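# Swap the empty and full wash bottles between bench and cart

## Task

Take the empty wash bottle off the shelved bench and leave it within the walls of the cart's top tray (lying on its side is acceptable). Then take any one of the full wash bottles from that tray and leave it standing upright on the shelved bench's work surface. Fail conditions: any wash bottle touching the floor, or the robot toppling or finishing tilted. The cart, pedal bin and stool are movable. At the end the gripper must have released everything and the robot must be clear of the objects.

## Robot and tools

ROBOT. TidyBot++: a four-caster mobile base (0.54 m long, 0.50 m wide, 0.38 m tall) carrying a single seven-joint arm with a two-finger gripper. The shoulder sits 0.12 m ahead of the base centre and 0.68 m above the floor. Cameras are base_camera (fixed on the base, looking forward) and wrist_camera (looks along the hand). The arm begins folded, hand down, sticking out up to 0.08 m beyond the base front, with the elbow up to 1.15 m high.

FRAMES. Base frame: origin on the floor below the base centre, x forward, y left, z up. hand_pose is reported in this frame and is the point midway between the finger pads. Its z axis runs out along the fingers and its y axis is the closing direction. Odometry frame: the base frame as it was when the scene began. Heading is positive to the left and lies in -3.142 to 3.142.

execute_actions(actions, cameras). actions is a list holding one action or none. An empty list only reports state and images. An action may contain:
- base: exactly one key, and it is a relative move from where the base last reported itself, not a pose. translate_m is metres forward (+) or back (-), -2 to 2. strafe_m is metres left (+) or right (-), -2 to 2. rotate_rad is radians counter-clockwise seen from above (+), -6.3 to 6.3.
- joints: absolute targets in radians, keyed by name. joint_2_rad runs -2.249 to 2.249 and is the shoulder. joint_4_rad runs -2.579 to 2.579 and is the elbow. joint_6_rad runs -2.099 to 2.099 and is the wrist. joint_1_rad, joint_3_rad, joint_5_rad and joint_7_rad have no limit and take the shorter path, so turn them in steps under half a revolution. joint_1_rad + turns the arm clockwise from above, the opposite of rotate_rad. gripper_pos is a fraction from 0 (open, about 85 mm between pads) to 1 (closed). The gap is roughly 85*(1-gripper_pos) mm.
- speeds: optional caps for this action only. translate_m and strafe_m take 0.05 to 0.5 m/s. rotate_rad takes 0.1 to 1.57 rad/s. The maxima are the defaults.
Base and joint motions start together. A base move that would need more than 8.667 s at its speed cap is refused. Unknown keys or out-of-range numbers refuse the whole call and nothing moves. Any joint or base motion you leave out may still be driving toward its earlier target. cameras is a list of names: null, omitted or ["all"] gives both; [] gives none.

ARM GEOMETRY. Segments: upper arm 0.42 m, forearm 0.31 m, hand 0.31 m to the hand point. With joint_1_rad=0, joint_3_rad=3.14 and joint_5_rad=0, the arm stays in the base's x-z plane. Measured from vertical (forward +), the tilts are: upper arm = j2, forearm = j2-j4, hand = j2-j4-j6. Forward reach from the shoulder is the sum of length*sin(tilt). Height above the shoulder is the sum of length*cos(tilt). With joint_7_rad at 1.57 and the hand pointing down, the fingers open left and right. A hand pointing down reaches at most about 0.94 m above the floor, and only close to the base. Closed fingertips extend about 20 mm past the hand point.

wait(seconds): 0 to 10. Commands nothing and returns the same report as an empty action.
zoom_image(camera, region): magnifies part of the latest full image from base_camera or wrist_camera. region is [x0,y0,x1,y1] in pixels from the top-left, no larger than 504x504.
read_manual(section): returns licence texts only and does nothing to the robot.
finished_scene(scene): closes the scene for good, after the last command has been held, and reports success. Call it only when the goal holds stably.

RESULTS. base_status and joint_status tell how each commanded motion ended:
- done: reached. For the base this only means the wheels turned the full amount, even if they slipped.
- off_target: stopped away from the target and may still be pushing.
- contact_stop / time_out: the motion gave up and holds where it stopped.
- "joint command not followed" plus a "cause:" line: a self-collision check rejected all arm targets. Those joints then show not_followed and may be retried later.
- limit_stop_at_motor_heat: an overheated motor stopped the joint. Resend the target.
A gripper that stops at "off_target" at some reading is holding something. "done" at 1 means the grip is empty.
Other fields:
- on_its_own: motion you did not command.
- base_odometry: counts wheel turns, so it drifts.
- base_tilt: degrees forward/right, with about 1 degree of bias.
- motor_effort: percent of maximum, with the peak in brackets. Noisy.
- Motor temperatures: one value per arm joint. A MOTOR HOT warning comes at 60 °C; an OVER-TEMPERATURE FAULT at 75 °C makes the arm sag.
- ARM HIT: the arm struck the base or itself.
- TORQUE FAULT: the arm and gripper freeze for 10 s and the rest of the call is skipped, but the base keeps going.
- pictures: lists the order of the images.

ACCURACY. Friction leaves joints slightly short while still reporting done. To fix this, send each joint its previous command plus (desired - measured). Resending the same value does nothing. hand_pose itself may be 1-2 cm off, so check the images. A held object makes the arm sag. While loaded, never command a joint to its current reading.

AVOID.
- Dropping or knocking bottles, and above all letting any bottle reach the floor.
- Driving the base while the arm is caught on something about 0.8 m or higher, or pushing or pulling sideways with a raised hand: the robot can tip. Retract the arm or back away to recover.
- Pushing into blocked joints or a blocked base. Both keep pushing hard.
- Holding loads for long, because motors heat up.
- Lowering the fingers too close to the floor.
An occasional brief disturbance may nudge loose objects. Before finishing, open the gripper and move the arm and base away.

Each tool is called as name(argument=value, ...) on one line, values as JSON.

## Session

execute_actions(actions=[])

Scene clock: 0.00 s.
Motor temperatures (°C, as the motors report them): [28 26 25 26 32 42 42]
base_odometry: x=+0.000 y=+0.000 heading=+0.000 (m, m, rad; odometry frame)
base_tilt: forward=+0.4 right=+0.3 (deg)
base_status: not commanded
joint_positions: joint_1_rad=-0.044 joint_2_rad=-0.369 joint_3_rad=+3.169 joint_4_rad=-2.518 joint_5_rad=-0.040 joint_6_rad=-0.871 joint_7_rad=+1.557 gripper_pos=+0.000
joint_status: not commanded
motor_effort: joint_1_rad=-1 joint_2_rad=-2 joint_3_rad=+0 joint_4_rad=+13 joint_5_rad=+0 joint_6_rad=+0 joint_7_rad=+0 (%)
hand_pose: x=+0.2684 y=+0.0146 z=+0.5938 quat_wxyz=(-0.022, +0.998, -0.009, +0.060) (m; base frame)
pictures: base_camera, wrist_camera
Images, in order (width x height): base_camera 644x364, wrist_camera 644x476.

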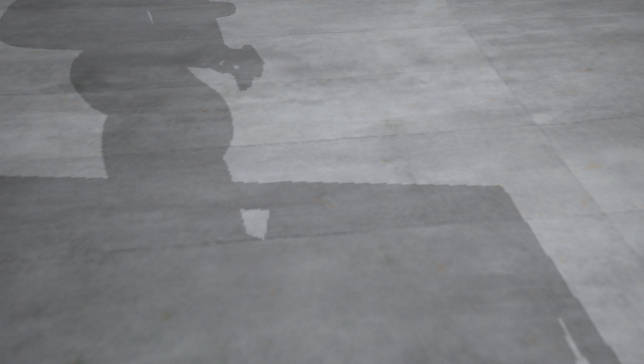

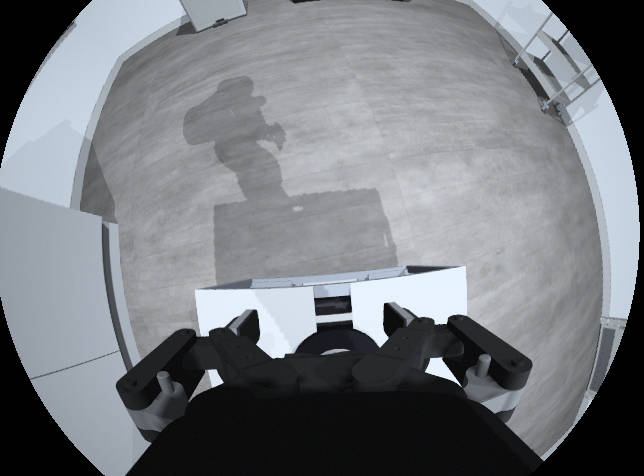

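execute_actions(actions=[{"joints":{"joint_6_rad":0.4}}], cameras=["wrist_camera"])

execute_actions(actions=[{"base":{"rotate_rad":-1.2}}], cameras=["wrist_camera"])

execute_actions(actions=[{"base":{"rotate_rad":2.6}}], cameras=["wrist_camera"])

Scene clock: 1.97 s.
Motor temperatures (°C, as the motors report them): [28 26 25 26 32 42 42]
base_odometry: x=+0.000 y=+0.000 heading=+0.000 (m, m, rad; odometry frame)
base_tilt: forward=+0.4 right=+0.3 (deg)
base_status: not commanded
joint_positions: joint_1_rad=-0.044 joint_2_rad=-0.369 joint_3_rad=+3.169 joint_4_rad=-2.518 joint_5_rad=-0.040 joint_6_rad=+0.379 joint_7_rad=+1.557 gripper_pos=+0.000
joint_status: all done
motor_effort: joint_1_rad=+0(1) joint_2_rad=-6(6) joint_3_rad=+0(0) joint_4_rad=+18(19) joint_5_rad=+1(0) joint_6_rad=+8(8) joint_7_rad=+0(0) (%)
hand_pose: x=+0.5360 y=+0.0032 z=+0.8409 quat_wxyz=(-0.020, +0.774, -0.020, +0.633) (m; base frame)
pictures: wrist_camera
Images, in order (width x height): wrist_camera 644x476.

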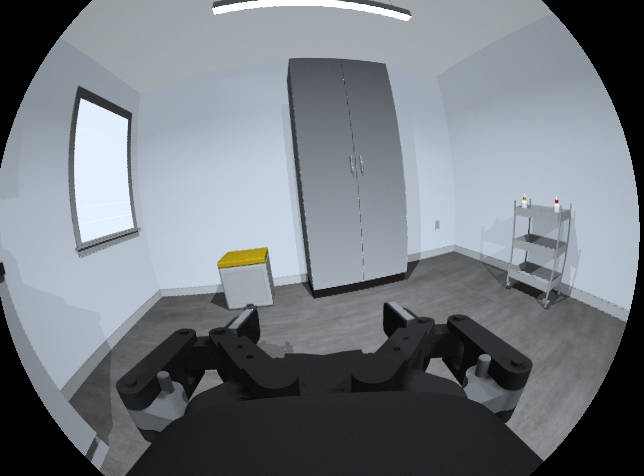

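Scene clock: 4.00 s.
Motor temperatures (°C, as the motors report them): [28 26 25 26 32 42 42]
base_odometry: x=+0.000 y=+0.000 heading=-1.199 (m, m, rad; odometry frame)
base_tilt: forward=+0.4 right=+0.4 (deg)
base_status: done
joint_positions: joint_1_rad=-0.044 joint_2_rad=-0.369 joint_3_rad=+3.169 joint_4_rad=-2.518 joint_5_rad=-0.040 joint_6_rad=+0.379 joint_7_rad=+1.557 gripper_pos=+0.000
joint_status: not commanded
motor_effort: joint_1_rad=-1(2) joint_2_rad=-7(8) joint_3_rad=-1(1) joint_4_rad=+19(18) joint_5_rad=+0(1) joint_6_rad=+9(9) joint_7_rad=+1(0) (%)
hand_pose: x=+0.5360 y=+0.0032 z=+0.8409 quat_wxyz=(-0.020, +0.774, -0.020, +0.633) (m; base frame)
pictures: wrist_camera
Images, in order (width x height): wrist_camera 644x476.

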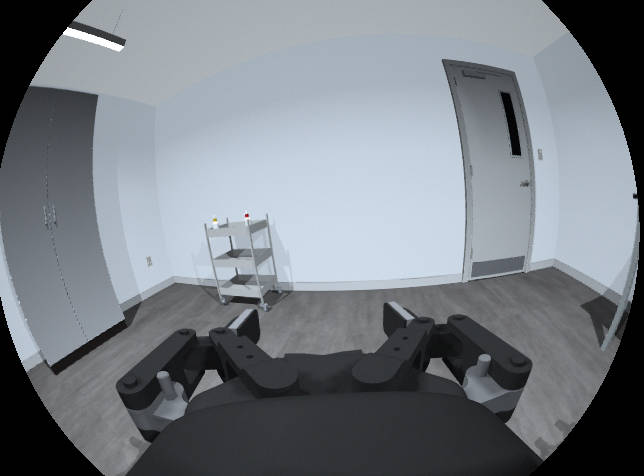

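Scene clock: 7.03 s.
Motor temperatures (°C, as the motors report them): [28 26 25 26 32 42 42]
base_odometry: x=+0.000 y=+0.000 heading=+1.400 (m, m, rad; odometry frame)
base_tilt: forward=+0.5 right=+0.3 (deg)
base_status: done
joint_positions: joint_1_rad=-0.044 joint_2_rad=-0.369 joint_3_rad=+3.169 joint_4_rad=-2.518 joint_5_rad=-0.040 joint_6_rad=+0.379 joint_7_rad=+1.557 gripper_pos=+0.000
joint_status: not commanded
motor_effort: joint_1_rad=+0(1) joint_2_rad=-6(7) joint_3_rad=+0(2) joint_4_rad=+18(19) joint_5_rad=+1(1) joint_6_rad=+8(8) joint_7_rad=+0(0) (%)
hand_pose: x=+0.5360 y=+0.0031 z=+0.8409 quat_wxyz=(-0.020, +0.774, -0.020, +0.633) (m; base frame)
pictures: wrist_camera
Images, in order (width x height): wrist_camera 644x476.

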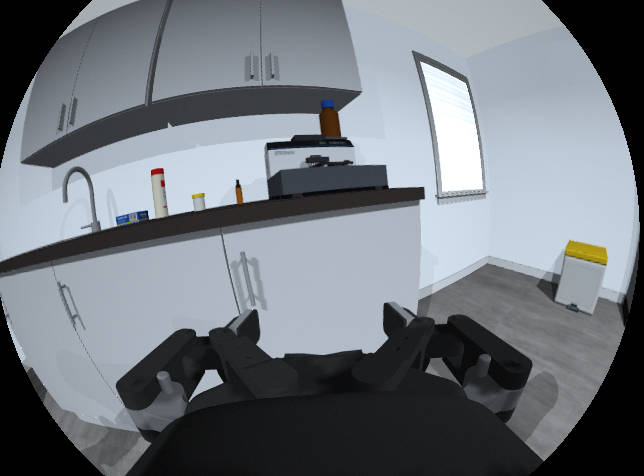

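That's a counter; look behind.

execute_actions(actions=[{"base":{"rotate_rad":1.9}}], cameras=["wrist_camera"])

Scene clock: 10.00 s.
Motor temperatures (°C, as the motors report them): [28 26 25 26 32 42 42]
base_odometry: x=+0.000 y=+0.000 heading=-2.984 (m, m, rad; odometry frame)
base_tilt: forward=+0.4 right=+0.4 (deg)
base_status: done
joint_positions: joint_1_rad=-0.044 joint_2_rad=-0.369 joint_3_rad=+3.169 joint_4_rad=-2.518 joint_5_rad=-0.040 joint_6_rad=+0.379 joint_7_rad=+1.557 gripper_pos=+0.000
joint_status: not commanded
motor_effort: joint_1_rad=-1(2) joint_2_rad=-7(8) joint_3_rad=+0(2) joint_4_rad=+18(19) joint_5_rad=+1(1) joint_6_rad=+9(8) joint_7_rad=+0(1) (%)
hand_pose: x=+0.5360 y=+0.0031 z=+0.8409 quat_wxyz=(-0.020, +0.774, -0.020, +0.633) (m; base frame)
pictures: wrist_camera
Images, in order (width x height): wrist_camera 644x476.

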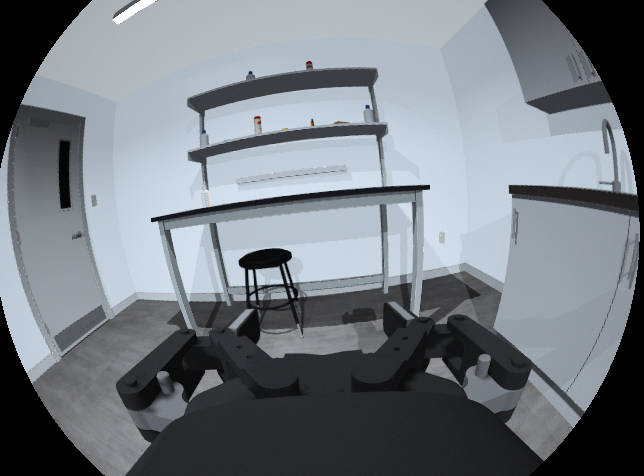

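execute_actions(actions=[{"joints":{"joint_2_rad":-0.2,"joint_4_rad":-1.2,"joint_6_rad":-0.8},"base":{"rotate_rad":0.15}}], cameras=["wrist_camera"])

zoom_image(camera="wrist_camera", region=[120, 40, 480, 300])

Scene clock: 12.83 s.
Motor temperatures (°C, as the motors report them): [28 26 25 26 32 42 42]
base_odometry: x=+0.000 y=+0.000 heading=-2.835 (m, m, rad; odometry frame)
base_tilt: forward=+0.5 right=+0.3 (deg)
base_status: done
joint_positions: joint_1_rad=-0.044 joint_2_rad=-0.224 joint_3_rad=+3.169 joint_4_rad=-1.214 joint_5_rad=-0.040 joint_6_rad=-0.756 joint_7_rad=+1.557 gripper_pos=+0.000
joint_status: all done
motor_effort: joint_1_rad=+0(1) joint_2_rad=-12(13) joint_3_rad=+0(1) joint_4_rad=+19(21) joint_5_rad=+0(1) joint_6_rad=+8(9) joint_7_rad=+0(1) (%)
hand_pose: x=+0.5949 y=+0.0152 z=+1.2104 quat_wxyz=(-0.032, +0.766, -0.003, +0.642) (m; base frame)
pictures: wrist_camera
Images, in order (width x height): wrist_camera 644x476.

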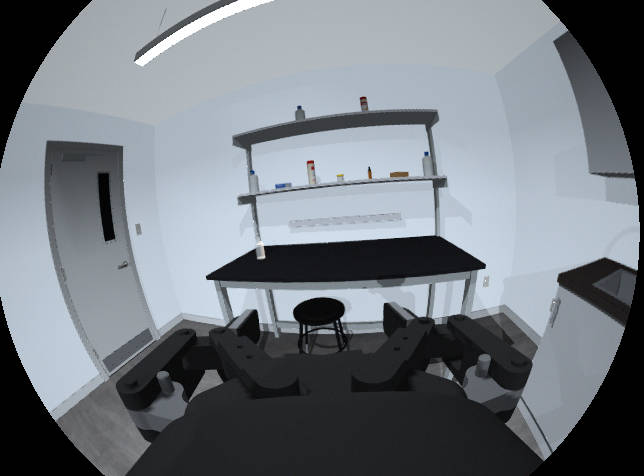

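Region (120, 40, 480, 300) of wrist_camera's 644x476 image, scaled by 1.400.

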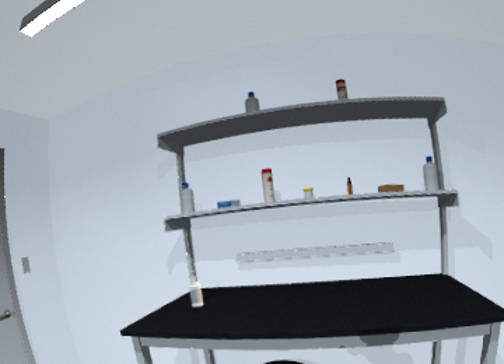

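execute_actions(actions=[{"base":{"strafe_m":0.7}}], cameras=[])

execute_actions(actions=[{"base":{"translate_m":0.4},"joints":{"joint_6_rad":-1.1}}])

Scene clock: 15.93 s.
Motor temperatures (°C, as the motors report them): [28 26 25 26 32 42 42]
base_odometry: x=+0.213 y=-0.667 heading=-2.834 (m, m, rad; odometry frame)
base_tilt: forward=+0.5 right=+0.3 (deg)
base_status: done
joint_positions: joint_1_rad=-0.044 joint_2_rad=-0.222 joint_3_rad=+3.169 joint_4_rad=-1.214 joint_5_rad=-0.040 joint_6_rad=-0.756 joint_7_rad=+1.557 gripper_pos=+0.000
joint_status: not commanded
motor_effort: joint_1_rad=+0(2) joint_2_rad=-12(13) joint_3_rad=+0(3) joint_4_rad=+19(19) joint_5_rad=+0(1) joint_6_rad=+9(9) joint_7_rad=+1(1) (%)
hand_pose: x=+0.5959 y=+0.0152 z=+1.2095 quat_wxyz=(-0.032, +0.767, -0.003, +0.641) (m; base frame)
pictures: none
No camera images: the call's "cameras" was empty. Leave "cameras" out to get every camera's image.

Scene clock: 18.00 s.
Motor temperatures (°C, as the motors report them): [28 26 25 27 32 42 42]
base_odometry: x=-0.169 y=-0.789 heading=-2.833 (m, m, rad; odometry frame)
base_tilt: forward=+0.4 right=+0.4 (deg)
base_status: done
joint_positions: joint_1_rad=-0.044 joint_2_rad=-0.201 joint_3_rad=+3.169 joint_4_rad=-1.206 joint_5_rad=-0.040 joint_6_rad=-1.080 joint_7_rad=+1.557 gripper_pos=+0.000
joint_status: all done
motor_effort: joint_1_rad=-1(1) joint_2_rad=-11(15) joint_3_rad=-1(1) joint_4_rad=+18(20) joint_5_rad=+0(0) joint_6_rad=+7(9) joint_7_rad=-1(0) (%)
hand_pose: x=+0.5715 y=+0.0180 z=+1.1094 quat_wxyz=(-0.030, +0.864, +0.001, +0.503) (m; base frame)
pictures: base_camera, wrist_camera
Images, in order (width x height): base_camera 644x364, wrist_camera 644x476.

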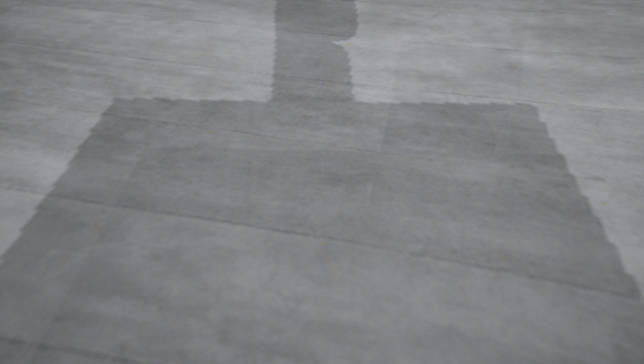

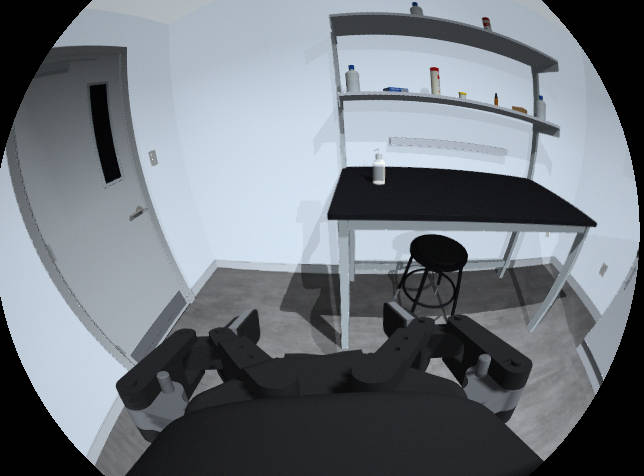

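execute_actions(actions=[{"base":{"strafe_m":-0.27},"joints":{"joint_1_rad":0,"joint_2_rad":0.45,"joint_4_rad":-1.15,"joint_6_rad":-0.1}}], cameras=["wrist_camera"])

execute_actions(actions=[{"base":{"translate_m":0.4}}], cameras=["wrist_camera"])

Scene clock: 21.23 s.
Motor temperatures (°C, as the motors report them): [28 26 25 27 32 42 42]
base_odometry: x=-0.251 y=-0.531 heading=-2.832 (m, m, rad; odometry frame)
base_tilt: forward=+0.4 right=+0.4 (deg)
base_status: done
joint_positions: joint_1_rad=-0.019 joint_2_rad=+0.451 joint_3_rad=+3.169 joint_4_rad=-1.167 joint_5_rad=-0.040 joint_6_rad=-0.143 joint_7_rad=+1.557 gripper_pos=+0.000
joint_status: all done
motor_effort: joint_1_rad=+0(2) joint_2_rad=-39(42) joint_3_rad=+0(2) joint_4_rad=+21(23) joint_5_rad=+0(2) joint_6_rad=+8(10) joint_7_rad=-1(1) (%)
hand_pose: x=+0.9223 y=+0.0023 z=+0.9875 quat_wxyz=(-0.013, +0.770, -0.017, +0.637) (m; base frame)
pictures: wrist_camera
Images, in order (width x height): wrist_camera 644x476.

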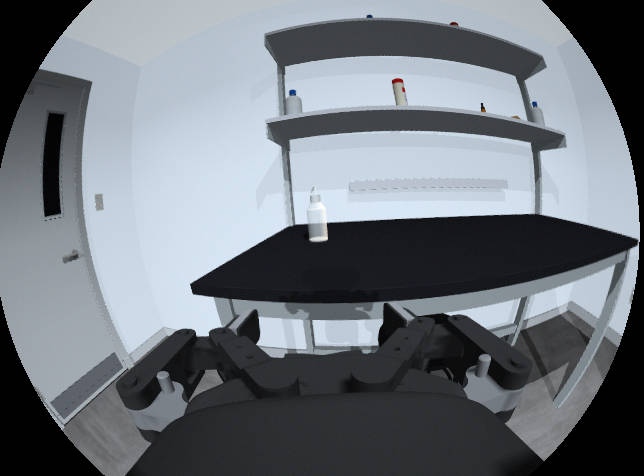

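Scene clock: 23.40 s.
Motor temperatures (°C, as the motors report them): [28 26 25 27 32 42 42]
base_odometry: x=-0.632 y=-0.653 heading=-2.833 (m, m, rad; odometry frame)
base_tilt: forward=+0.4 right=+0.4 (deg)
base_status: done
joint_positions: joint_1_rad=-0.019 joint_2_rad=+0.453 joint_3_rad=+3.169 joint_4_rad=-1.164 joint_5_rad=-0.040 joint_6_rad=-0.140 joint_7_rad=+1.557 gripper_pos=+0.000
joint_status: not commanded
motor_effort: joint_1_rad=+0(2) joint_2_rad=-40(43) joint_3_rad=-1(0) joint_4_rad=+22(23) joint_5_rad=+1(1) joint_6_rad=+9(9) joint_7_rad=+0(0) (%)
hand_pose: x=+0.9234 y=+0.0023 z=+0.9875 quat_wxyz=(-0.013, +0.770, -0.017, +0.638) (m; base frame)
pictures: wrist_camera
Images, in order (width x height): wrist_camera 644x476.

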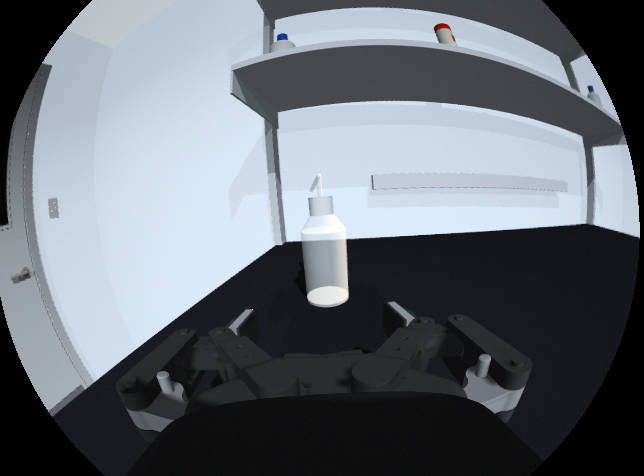

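execute_actions(actions=[{"base":{"translate_m":0.12},"speeds":{"translate_m":0.1}}])

Scene clock: 25.43 s.
Motor temperatures (°C, as the motors report them): [28 26 25 27 32 42 42]
base_odometry: x=-0.747 y=-0.689 heading=-2.834 (m, m, rad; odometry frame)
base_tilt: forward=+0.4 right=+0.3 (deg)
base_status: done
joint_positions: joint_1_rad=-0.019 joint_2_rad=+0.452 joint_3_rad=+3.169 joint_4_rad=-1.164 joint_5_rad=-0.040 joint_6_rad=-0.140 joint_7_rad=+1.557 gripper_pos=+0.000
joint_status: not commanded
motor_effort: joint_1_rad=-1(2) joint_2_rad=-41(42) joint_3_rad=-1(1) joint_4_rad=+22(22) joint_5_rad=+1(1) joint_6_rad=+8(9) joint_7_rad=+0(0) (%)
hand_pose: x=+0.9232 y=+0.0023 z=+0.9885 quat_wxyz=(-0.013, +0.769, -0.017, +0.639) (m; base frame)
pictures: base_camera, wrist_camera
Images, in order (width x height): base_camera 644x364, wrist_camera 644x476.

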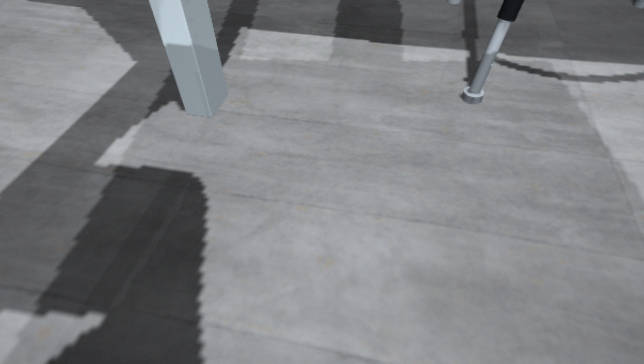

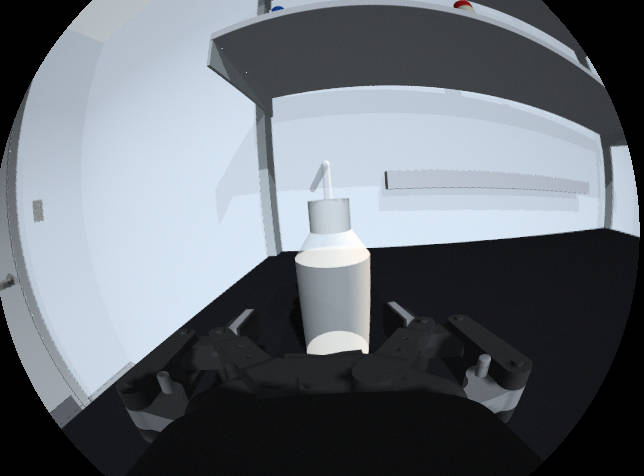

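execute_actions(actions=[{"base":{"translate_m":0.04},"speeds":{"translate_m":0.1}}], cameras=["wrist_camera"])

execute_actions(actions=[{"joints":{"gripper_pos":1}}], cameras=["wrist_camera"])

Scene clock: 26.67 s.
Motor temperatures (°C, as the motors report them): [28 26 25 27 32 42 42]
base_odometry: x=-0.785 y=-0.701 heading=-2.834 (m, m, rad; odometry frame)
base_tilt: forward=+0.5 right=+0.3 (deg)
base_status: done
joint_positions: joint_1_rad=-0.019 joint_2_rad=+0.452 joint_3_rad=+3.169 joint_4_rad=-1.164 joint_5_rad=-0.040 joint_6_rad=-0.139 joint_7_rad=+1.557 gripper_pos=+0.000
joint_status: not commanded
motor_effort: joint_1_rad=+0(2) joint_2_rad=-41(43) joint_3_rad=+0(1) joint_4_rad=+22(22) joint_5_rad=+0(1) joint_6_rad=+9(9) joint_7_rad=+0(0) (%)
hand_pose: x=+0.9230 y=+0.0023 z=+0.9893 quat_wxyz=(-0.013, +0.769, -0.017, +0.639) (m; base frame)
pictures: wrist_camera
Images, in order (width x height): wrist_camera 644x476.

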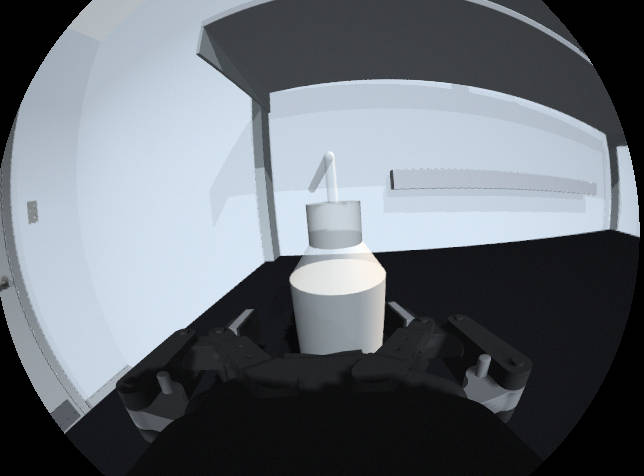

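Scene clock: 27.77 s.
Motor temperatures (°C, as the motors report them): [28 26 25 27 32 42 42]
base_odometry: x=-0.785 y=-0.701 heading=-2.834 (m, m, rad; odometry frame)
base_tilt: forward=+0.5 right=+0.3 (deg)
base_status: not commanded
joint_positions: joint_1_rad=-0.019 joint_2_rad=+0.452 joint_3_rad=+3.169 joint_4_rad=-1.163 joint_5_rad=-0.040 joint_6_rad=-0.139 joint_7_rad=+1.557 gripper_pos=+0.481
joint_status: gripper_pos off_target (ended at +0.481, target +1.000)
motor_effort: joint_1_rad=-1(0) joint_2_rad=-39(40) joint_3_rad=-1(1) joint_4_rad=+22(22) joint_5_rad=+1(1) joint_6_rad=+9(9) joint_7_rad=+1(0) (%)
hand_pose: x=+0.9231 y=+0.0023 z=+0.9903 quat_wxyz=(-0.013, +0.768, -0.017, +0.640) (m; base frame)
pictures: wrist_camera
Images, in order (width x height): wrist_camera 644x476.

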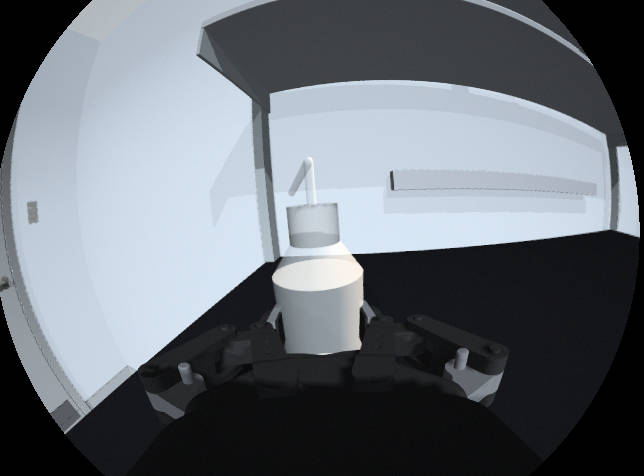

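execute_actions(actions=[{"joints":{"joint_2_rad":0.38,"joint_6_rad":-0.16}}], cameras=[])

execute_actions(actions=[{"base":{"translate_m":-0.7}}], cameras=[])

execute_actions(actions=[{"base":{"rotate_rad":2.3},"joints":{"joint_2_rad":0.0,"joint_4_rad":-1.5,"joint_6_rad":-0.3},"speeds":{"rotate_rad":0.8}}], cameras=["wrist_camera"])

Scene clock: 29.07 s.
Motor temperatures (°C, as the motors report them): [28 26 25 27 32 42 42]
base_odometry: x=-0.785 y=-0.701 heading=-2.834 (m, m, rad; odometry frame)
base_tilt: forward=+0.5 right=+0.3 (deg)
base_status: not commanded
joint_positions: joint_1_rad=-0.019 joint_2_rad=+0.391 joint_3_rad=+3.169 joint_4_rad=-1.161 joint_5_rad=-0.040 joint_6_rad=-0.139 joint_7_rad=+1.557 gripper_pos=+0.481
joint_status: all done
motor_effort: joint_1_rad=+0(0) joint_2_rad=-37(42) joint_3_rad=-1(1) joint_4_rad=+21(23) joint_5_rad=+0(1) joint_6_rad=+9(9) joint_7_rad=+1(0) (%)
hand_pose: x=+0.9030 y=+0.0019 z=+1.0398 quat_wxyz=(-0.014, +0.748, -0.017, +0.664) (m; base frame)
pictures: none
No camera images: the call's "cameras" was empty. Leave "cameras" out to get every camera's image.

Scene clock: 31.97 s.
Motor temperatures (°C, as the motors report them): [28 27 25 27 32 42 42]
base_odometry: x=-0.118 y=-0.489 heading=-2.834 (m, m, rad; odometry frame)
base_tilt: forward=+0.4 right=+0.4 (deg)
base_status: done
joint_positions: joint_1_rad=-0.017 joint_2_rad=+0.387 joint_3_rad=+3.169 joint_4_rad=-1.161 joint_5_rad=-0.040 joint_6_rad=-0.139 joint_7_rad=+1.557 gripper_pos=+0.481
joint_status: not commanded
motor_effort: joint_1_rad=+0(5) joint_2_rad=-36(43) joint_3_rad=-1(3) joint_4_rad=+21(24) joint_5_rad=+1(0) joint_6_rad=+9(10) joint_7_rad=+0(0) (%)
hand_pose: x=+0.9016 y=+0.0006 z=+1.0429 quat_wxyz=(-0.013, +0.746, -0.018, +0.665) (m; base frame)
pictures: none
No camera images: the call's "cameras" was empty. Leave "cameras" out to get every camera's image.

Scene clock: 35.63 s.
Motor temperatures (°C, as the motors report them): [28 27 25 27 32 42 42]
base_odometry: x=-0.118 y=-0.489 heading=-0.535 (m, m, rad; odometry frame)
base_tilt: forward=+0.4 right=+0.3 (deg)
base_status: done
joint_positions: joint_1_rad=-0.003 joint_2_rad=+0.010 joint_3_rad=+3.166 joint_4_rad=-1.484 joint_5_rad=-0.040 joint_6_rad=-0.258 joint_7_rad=+1.557 gripper_pos=+0.481
joint_status: all done
motor_effort: joint_1_rad=-1(6) joint_2_rad=-24(38) joint_3_rad=-1(4) joint_4_rad=+21(22) joint_5_rad=+0(0) joint_6_rad=+9(9) joint_7_rad=+1(0) (%)
hand_pose: x=+0.7432 y=-0.0086 z=+1.0706 quat_wxyz=(-0.014, +0.768, -0.025, +0.640) (m; base frame)
pictures: wrist_camera
Images, in order (width x height): wrist_camera 644x476.

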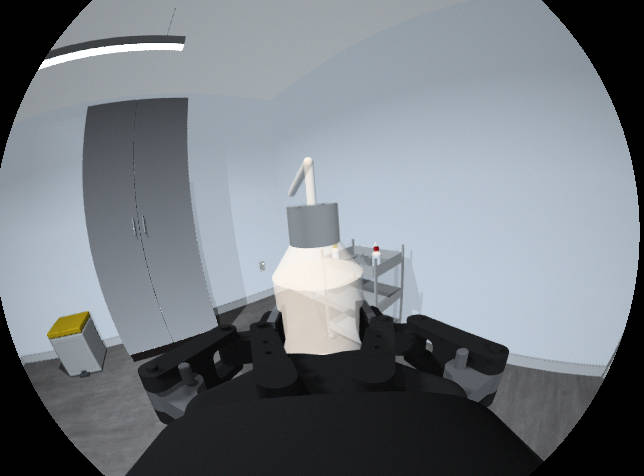

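Cart is slightly right. Drive on.

execute_actions(actions=[{"base":{"rotate_rad":-0.2},"speeds":{"rotate_rad":0.8}}], cameras=[])

execute_actions(actions=[{"base":{"translate_m":1.0},"joints":{"joint_1_rad":-0.5}}])

Scene clock: 36.83 s.
Motor temperatures (°C, as the motors report them): [28 27 25 27 32 42 42]
base_odometry: x=-0.118 y=-0.489 heading=-0.734 (m, m, rad; odometry frame)
base_tilt: forward=+0.4 right=+0.3 (deg)
base_status: done
joint_positions: joint_1_rad=+0.000 joint_2_rad=+0.010 joint_3_rad=+3.174 joint_4_rad=-1.484 joint_5_rad=-0.040 joint_6_rad=-0.259 joint_7_rad=+1.557 gripper_pos=+0.481
joint_status: not commanded
motor_effort: joint_1_rad=-1(4) joint_2_rad=-24(25) joint_3_rad=+0(4) joint_4_rad=+22(22) joint_5_rad=+0(0) joint_6_rad=+9(9) joint_7_rad=+0(1) (%)
hand_pose: x=+0.7431 y=-0.0156 z=+1.0705 quat_wxyz=(-0.010, +0.768, -0.029, +0.640) (m; base frame)
pictures: none
No camera images: the call's "cameras" was empty. Leave "cameras" out to get every camera's image.

Scene clock: 40.20 s.
Motor temperatures (°C, as the motors report them): [28 27 25 27 32 42 42]
base_odometry: x=+0.626 y=-1.158 heading=-0.733 (m, m, rad; odometry frame)
base_tilt: forward=+0.4 right=+0.3 (deg)
base_status: done
joint_positions: joint_1_rad=-0.477 joint_2_rad=+0.007 joint_3_rad=+3.171 joint_4_rad=-1.487 joint_5_rad=-0.040 joint_6_rad=-0.262 joint_7_rad=+1.557 gripper_pos=+0.481
joint_status: all done
motor_effort: joint_1_rad=-1(2) joint_2_rad=-23(27) joint_3_rad=+0(2) joint_4_rad=+21(22) joint_5_rad=+0(0) joint_6_rad=+9(9) joint_7_rad=+0(0) (%)
hand_pose: x=+0.6784 y=+0.2736 z=+1.0693 quat_wxyz=(-0.162, +0.754, +0.154, +0.618) (m; base frame)
pictures: base_camera, wrist_camera
Images, in order (width x height): base_camera 644x364, wrist_camera 644x476.

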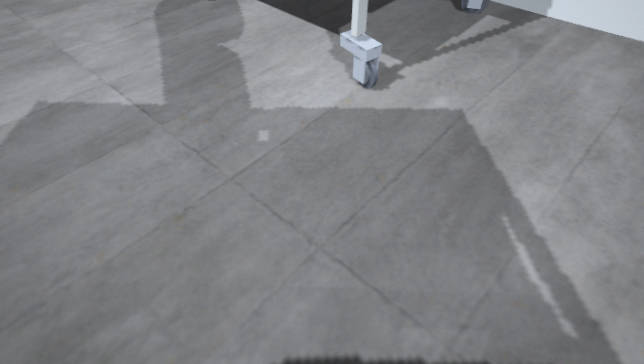

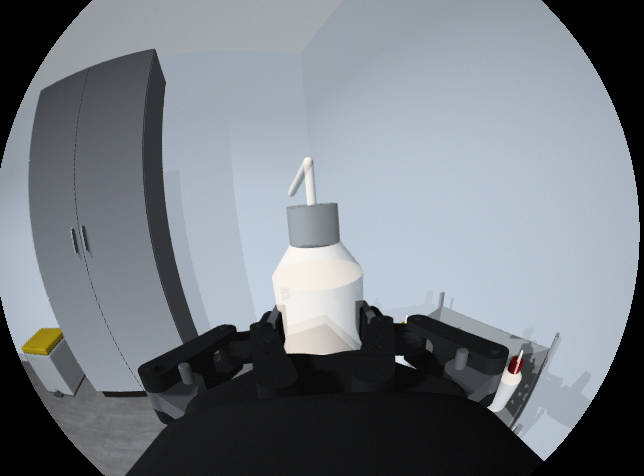

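execute_actions(actions=[{"base":{"translate_m":-0.3},"joints":{"joint_1_rad":-0.25,"joint_6_rad":-0.6}}])

Scene clock: 42.60 s.
Motor temperatures (°C, as the motors report them): [28 27 25 27 32 42 42]
base_odometry: x=+0.402 y=-0.957 heading=-0.732 (m, m, rad; odometry frame)
base_tilt: forward=+0.4 right=+0.4 (deg)
base_status: done
joint_positions: joint_1_rad=-0.269 joint_2_rad=-0.001 joint_3_rad=+3.172 joint_4_rad=-1.489 joint_5_rad=-0.040 joint_6_rad=-0.563 joint_7_rad=+1.557 gripper_pos=+0.481
joint_status: all done
motor_effort: joint_1_rad=+0(3) joint_2_rad=-22(29) joint_3_rad=+0(3) joint_4_rad=+21(23) joint_5_rad=+0(0) joint_6_rad=+8(9) joint_7_rad=+0(0) (%)
hand_pose: x=+0.6897 y=+0.1470 z=+0.9845 quat_wxyz=(-0.083, +0.851, +0.087, +0.512) (m; base frame)
pictures: base_camera, wrist_camera
Images, in order (width x height): base_camera 644x364, wrist_camera 644x476.

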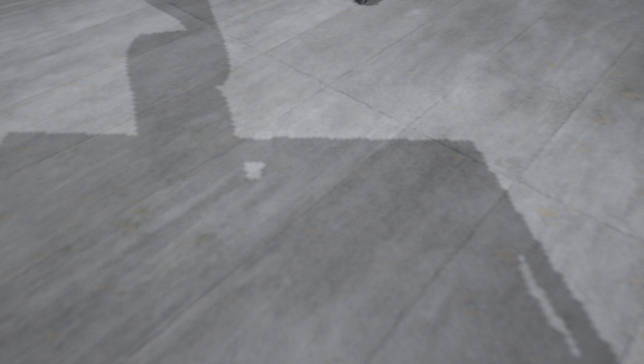

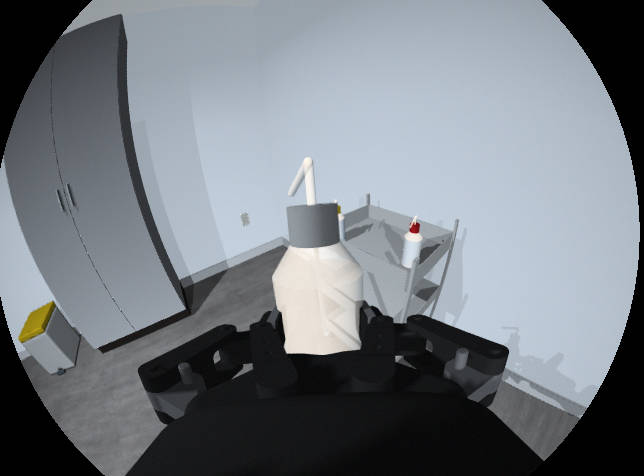

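execute_actions(actions=[{"base":{"rotate_rad":-0.54},"joints":{"joint_1_rad":0.3},"speeds":{"rotate_rad":0.8}}], cameras=[])

execute_actions(actions=[{"base":{"strafe_m":0.74}}])

Scene clock: 45.10 s.
Motor temperatures (°C, as the motors report them): [28 27 25 27 32 42 42]
base_odometry: x=+0.402 y=-0.957 heading=-1.271 (m, m, rad; odometry frame)
base_tilt: forward=+0.5 right=+0.4 (deg)
base_status: done
joint_positions: joint_1_rad=+0.274 joint_2_rad=-0.001 joint_3_rad=+3.177 joint_4_rad=-1.489 joint_5_rad=-0.040 joint_6_rad=-0.563 joint_7_rad=+1.557 gripper_pos=+0.481
joint_status: all done
motor_effort: joint_1_rad=-1(5) joint_2_rad=-22(25) joint_3_rad=+0(4) joint_4_rad=+20(21) joint_5_rad=+0(1) joint_6_rad=+8(8) joint_7_rad=+0(0) (%)
hand_pose: x=+0.6829 y=-0.1716 z=+0.9845 quat_wxyz=(+0.059, +0.842, -0.146, +0.515) (m; base frame)
pictures: none
No camera images: the call's "cameras" was empty. Leave "cameras" out to get every camera's image.

Scene clock: 47.93 s.
Motor temperatures (°C, as the motors report them): [28 27 25 27 32 42 42]
base_odometry: x=+1.110 y=-0.740 heading=-1.272 (m, m, rad; odometry frame)
base_tilt: forward=+0.5 right=+0.4 (deg)
base_status: done
joint_positions: joint_1_rad=+0.279 joint_2_rad=-0.001 joint_3_rad=+3.176 joint_4_rad=-1.489 joint_5_rad=-0.040 joint_6_rad=-0.563 joint_7_rad=+1.557 gripper_pos=+0.481
joint_status: not commanded
motor_effort: joint_1_rad=+0(1) joint_2_rad=-22(24) joint_3_rad=+0(1) joint_4_rad=+21(22) joint_5_rad=+0(0) joint_6_rad=+8(8) joint_7_rad=+1(0) (%)
hand_pose: x=+0.6821 y=-0.1740 z=+0.9845 quat_wxyz=(+0.060, +0.842, -0.148, +0.515) (m; base frame)
pictures: base_camera, wrist_camera
Images, in order (width x height): base_camera 644x364, wrist_camera 644x476.

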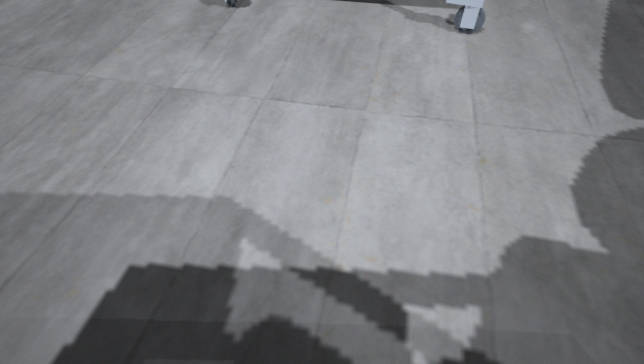

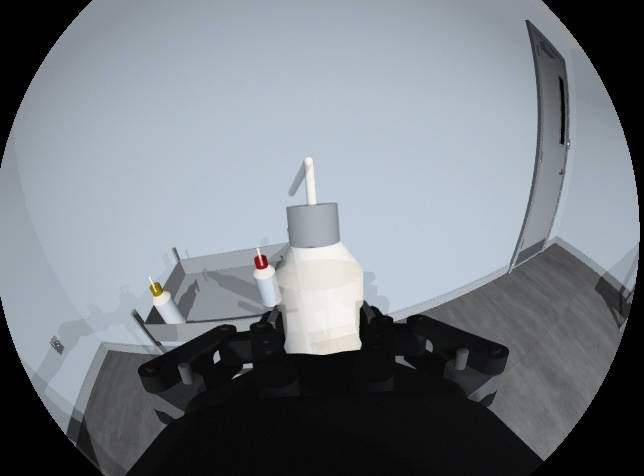

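execute_actions(actions=[{"joints":{"joint_1_rad":0.0,"joint_2_rad":0.3,"joint_4_rad":-1.2,"joint_6_rad":-0.3}}], cameras=[])

execute_actions(actions=[{"base":{"translate_m":0.35},"speeds":{"translate_m":0.25}}])

Scene clock: 49.67 s.
Motor temperatures (°C, as the motors report them): [28 27 25 27 32 42 42]
base_odometry: x=+1.110 y=-0.740 heading=-1.272 (m, m, rad; odometry frame)
base_tilt: forward=+0.5 right=+0.4 (deg)
base_status: not commanded
joint_positions: joint_1_rad=+0.014 joint_2_rad=+0.298 joint_3_rad=+3.174 joint_4_rad=-1.220 joint_5_rad=-0.040 joint_6_rad=-0.345 joint_7_rad=+1.557 gripper_pos=+0.481
joint_status: all done
motor_effort: joint_1_rad=+0(3) joint_2_rad=-35(37) joint_3_rad=+0(3) joint_4_rad=+22(23) joint_5_rad=+1(0) joint_6_rad=+9(10) joint_7_rad=+0(0) (%)
hand_pose: x=+0.8545 y=-0.0239 z=+1.0105 quat_wxyz=(-0.004, +0.802, -0.032, +0.596) (m; base frame)
pictures: none
No camera images: the call's "cameras" was empty. Leave "cameras" out to get every camera's image.

Scene clock: 51.93 s.
Motor temperatures (°C, as the motors report them): [28 27 25 27 32 42 42]
base_odometry: x=+1.213 y=-1.075 heading=-1.272 (m, m, rad; odometry frame)
base_tilt: forward=+0.4 right=+0.4 (deg)
base_status: done
joint_positions: joint_1_rad=+0.014 joint_2_rad=+0.300 joint_3_rad=+3.174 joint_4_rad=-1.218 joint_5_rad=-0.040 joint_6_rad=-0.343 joint_7_rad=+1.557 gripper_pos=+0.481
joint_status: not commanded
motor_effort: joint_1_rad=-1(4) joint_2_rad=-36(38) joint_3_rad=-1(2) joint_4_rad=+22(23) joint_5_rad=+0(0) joint_6_rad=+9(9) joint_7_rad=+0(0) (%)
hand_pose: x=+0.8554 y=-0.0239 z=+1.0115 quat_wxyz=(-0.004, +0.801, -0.031, +0.598) (m; base frame)
pictures: base_camera, wrist_camera
Images, in order (width x height): base_camera 644x364, wrist_camera 644x476.

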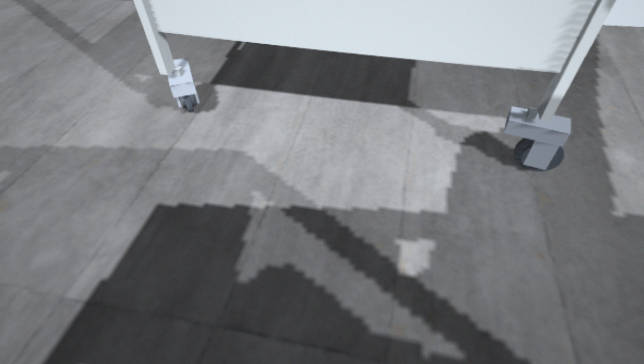

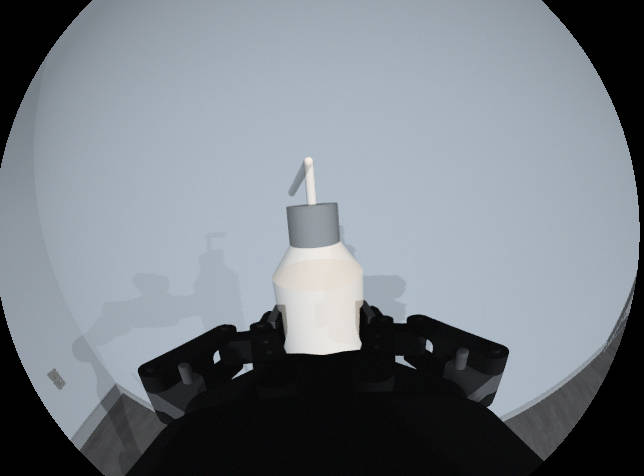

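execute_actions(actions=[{"joints":{"joint_4_rad":-1.45,"joint_6_rad":-0.1}}])

Scene clock: 53.67 s.
Motor temperatures (°C, as the motors report them): [28 27 25 27 32 42 42]
base_odometry: x=+1.213 y=-1.075 heading=-1.272 (m, m, rad; odometry frame)
base_tilt: forward=+0.4 right=+0.3 (deg)
base_status: not commanded
joint_positions: joint_1_rad=+0.014 joint_2_rad=+0.300 joint_3_rad=+3.174 joint_4_rad=-1.442 joint_5_rad=-0.040 joint_6_rad=-0.147 joint_7_rad=+1.557 gripper_pos=+0.481
joint_status: all done
motor_effort: joint_1_rad=+0(0) joint_2_rad=-34(35) joint_3_rad=-1(0) joint_4_rad=+21(23) joint_5_rad=+0(0) joint_6_rad=+8(9) joint_7_rad=+0(0) (%)
hand_pose: x=+0.8488 y=-0.0268 z=+0.9331 quat_wxyz=(-0.001, +0.809, -0.035, +0.587) (m; base frame)
pictures: base_camera, wrist_camera
Images, in order (width x height): base_camera 644x364, wrist_camera 644x476.

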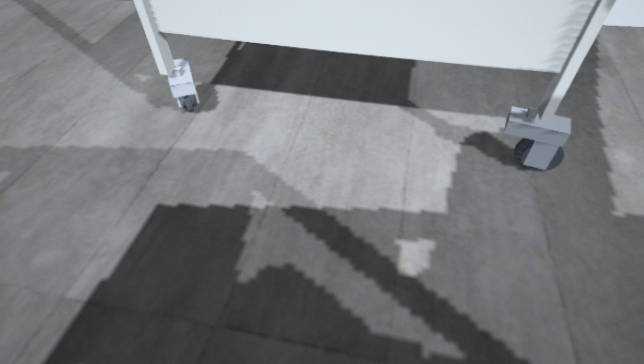

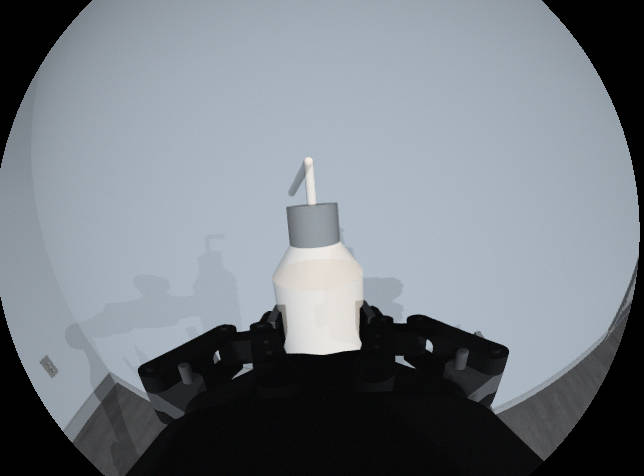

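execute_actions(actions=[{"joints":{"joint_4_rad":-1.6,"joint_6_rad":0.0}}])

Scene clock: 54.97 s.
Motor temperatures (°C, as the motors report them): [28 27 25 27 32 42 42]
base_odometry: x=+1.213 y=-1.075 heading=-1.272 (m, m, rad; odometry frame)
base_tilt: forward=+0.4 right=+0.3 (deg)
base_status: not commanded
joint_positions: joint_1_rad=+0.014 joint_2_rad=+0.300 joint_3_rad=+3.174 joint_4_rad=-1.593 joint_5_rad=-0.040 joint_6_rad=-0.047 joint_7_rad=+1.557 gripper_pos=+0.481
joint_status: all done
motor_effort: joint_1_rad=-1(1) joint_2_rad=-32(35) joint_3_rad=+0(0) joint_4_rad=+21(22) joint_5_rad=+1(1) joint_6_rad=+8(9) joint_7_rad=+0(0) (%)
hand_pose: x=+0.8316 y=-0.0278 z=+0.8717 quat_wxyz=(+0.000, +0.824, -0.037, +0.565) (m; base frame)
pictures: base_camera, wrist_camera
Images, in order (width x height): base_camera 644x364, wrist_camera 644x476.

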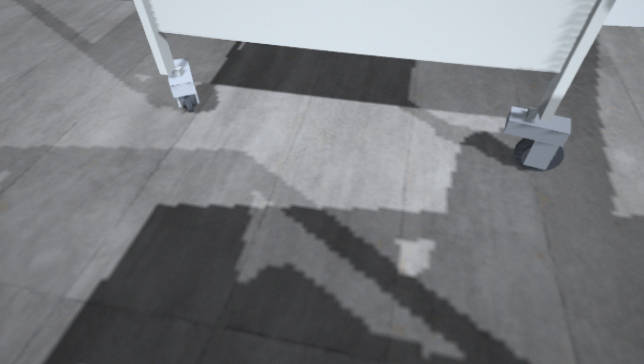

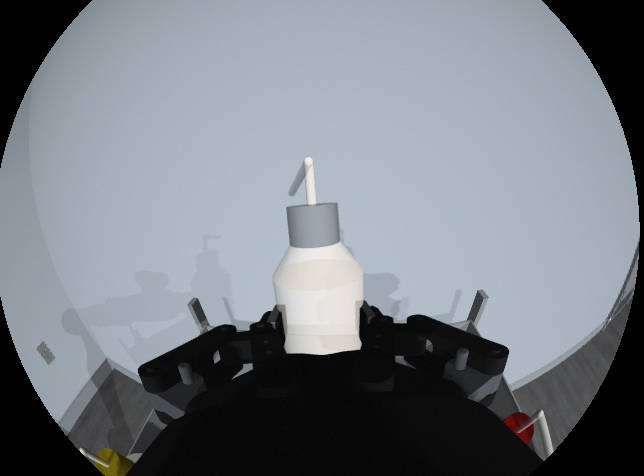

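execute_actions(actions=[{"base":{"translate_m":-0.08},"joints":{"joint_4_rad":-1.72,"joint_6_rad":0.08},"speeds":{"translate_m":0.1}}])

Scene clock: 56.60 s.
Motor temperatures (°C, as the motors report them): [28 27 25 27 32 42 42]
base_odometry: x=+1.190 y=-0.998 heading=-1.273 (m, m, rad; odometry frame)
base_tilt: forward=+0.4 right=+0.3 (deg)
base_status: done
joint_positions: joint_1_rad=+0.014 joint_2_rad=+0.301 joint_3_rad=+3.174 joint_4_rad=-1.714 joint_5_rad=-0.040 joint_6_rad=+0.034 joint_7_rad=+1.557 gripper_pos=+0.481
joint_status: all done
motor_effort: joint_1_rad=+0(2) joint_2_rad=-31(36) joint_3_rad=+0(1) joint_4_rad=+20(21) joint_5_rad=+1(1) joint_6_rad=+8(10) joint_7_rad=+0(0) (%)
hand_pose: x=+0.8127 y=-0.0284 z=+0.8245 quat_wxyz=(+0.002, +0.835, -0.039, +0.548) (m; base frame)
pictures: base_camera, wrist_camera
Images, in order (width x height): base_camera 644x364, wrist_camera 644x476.

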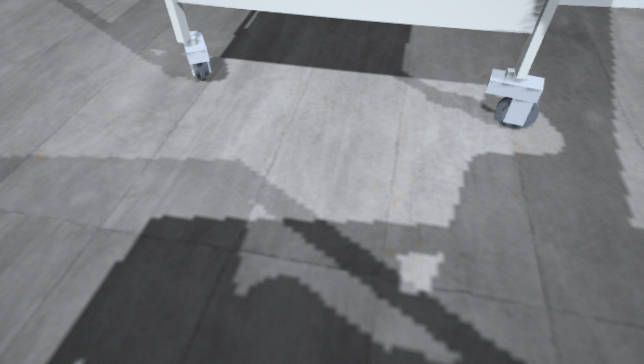

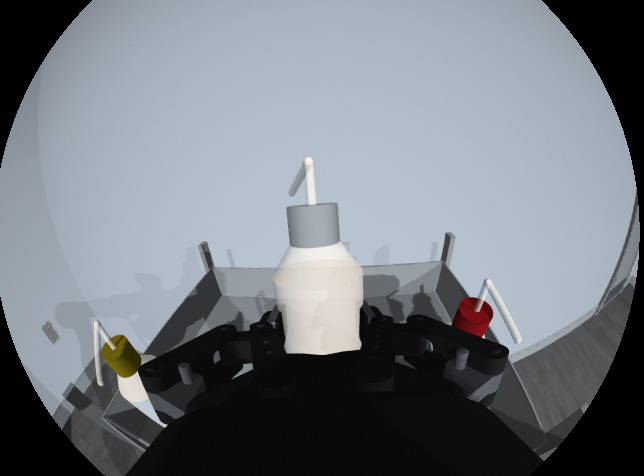

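execute_actions(actions=[{"joints":{"joint_6_rad":-0.05}}], cameras=["wrist_camera"])

execute_actions(actions=[{"joints":{"gripper_pos":0}}], cameras=["wrist_camera"])

Scene clock: 57.50 s.
Motor temperatures (°C, as the motors report them): [28 27 25 27 32 42 42]
base_odometry: x=+1.190 y=-0.998 heading=-1.273 (m, m, rad; odometry frame)
base_tilt: forward=+0.5 right=+0.3 (deg)
base_status: not commanded
joint_positions: joint_1_rad=+0.014 joint_2_rad=+0.301 joint_3_rad=+3.174 joint_4_rad=-1.714 joint_5_rad=-0.040 joint_6_rad=-0.016 joint_7_rad=+1.557 gripper_pos=+0.481
joint_status: all done
motor_effort: joint_1_rad=+0(0) joint_2_rad=-32(33) joint_3_rad=+0(0) joint_4_rad=+20(21) joint_5_rad=+1(0) joint_6_rad=+8(8) joint_7_rad=+0(0) (%)
hand_pose: x=+0.8062 y=-0.0276 z=+0.8103 quat_wxyz=(+0.001, +0.849, -0.039, +0.527) (m; base frame)
pictures: wrist_camera
Images, in order (width x height): wrist_camera 644x476.

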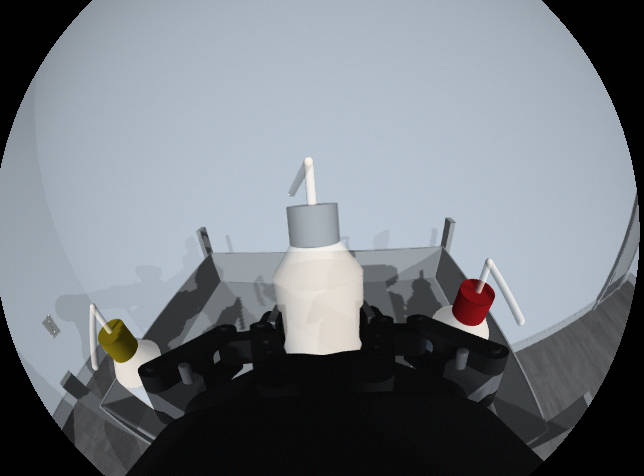

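Scene clock: 58.60 s.
Motor temperatures (°C, as the motors report them): [28 27 25 27 32 42 42]
base_odometry: x=+1.190 y=-0.998 heading=-1.273 (m, m, rad; odometry frame)
base_tilt: forward=+0.5 right=+0.3 (deg)
base_status: not commanded
joint_positions: joint_1_rad=+0.014 joint_2_rad=+0.301 joint_3_rad=+3.174 joint_4_rad=-1.714 joint_5_rad=-0.040 joint_6_rad=-0.016 joint_7_rad=+1.557 gripper_pos=+0.000
joint_status: all done
motor_effort: joint_1_rad=+0(1) joint_2_rad=-31(32) joint_3_rad=-1(1) joint_4_rad=+19(20) joint_5_rad=+1(0) joint_6_rad=+8(8) joint_7_rad=+0(0) (%)
hand_pose: x=+0.8062 y=-0.0276 z=+0.8103 quat_wxyz=(+0.001, +0.849, -0.039, +0.527) (m; base frame)
pictures: wrist_camera
Images, in order (width x height): wrist_camera 644x476.

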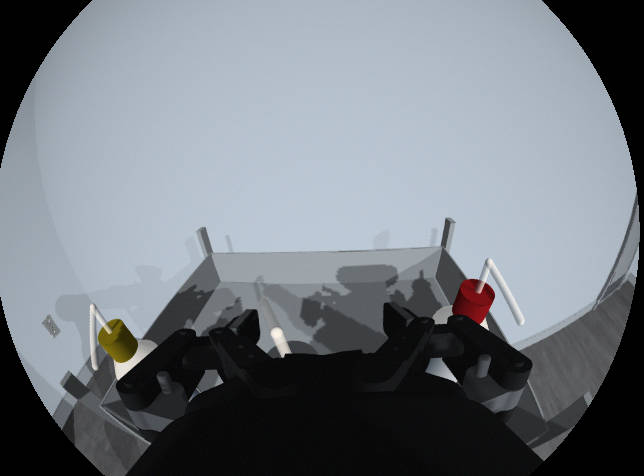

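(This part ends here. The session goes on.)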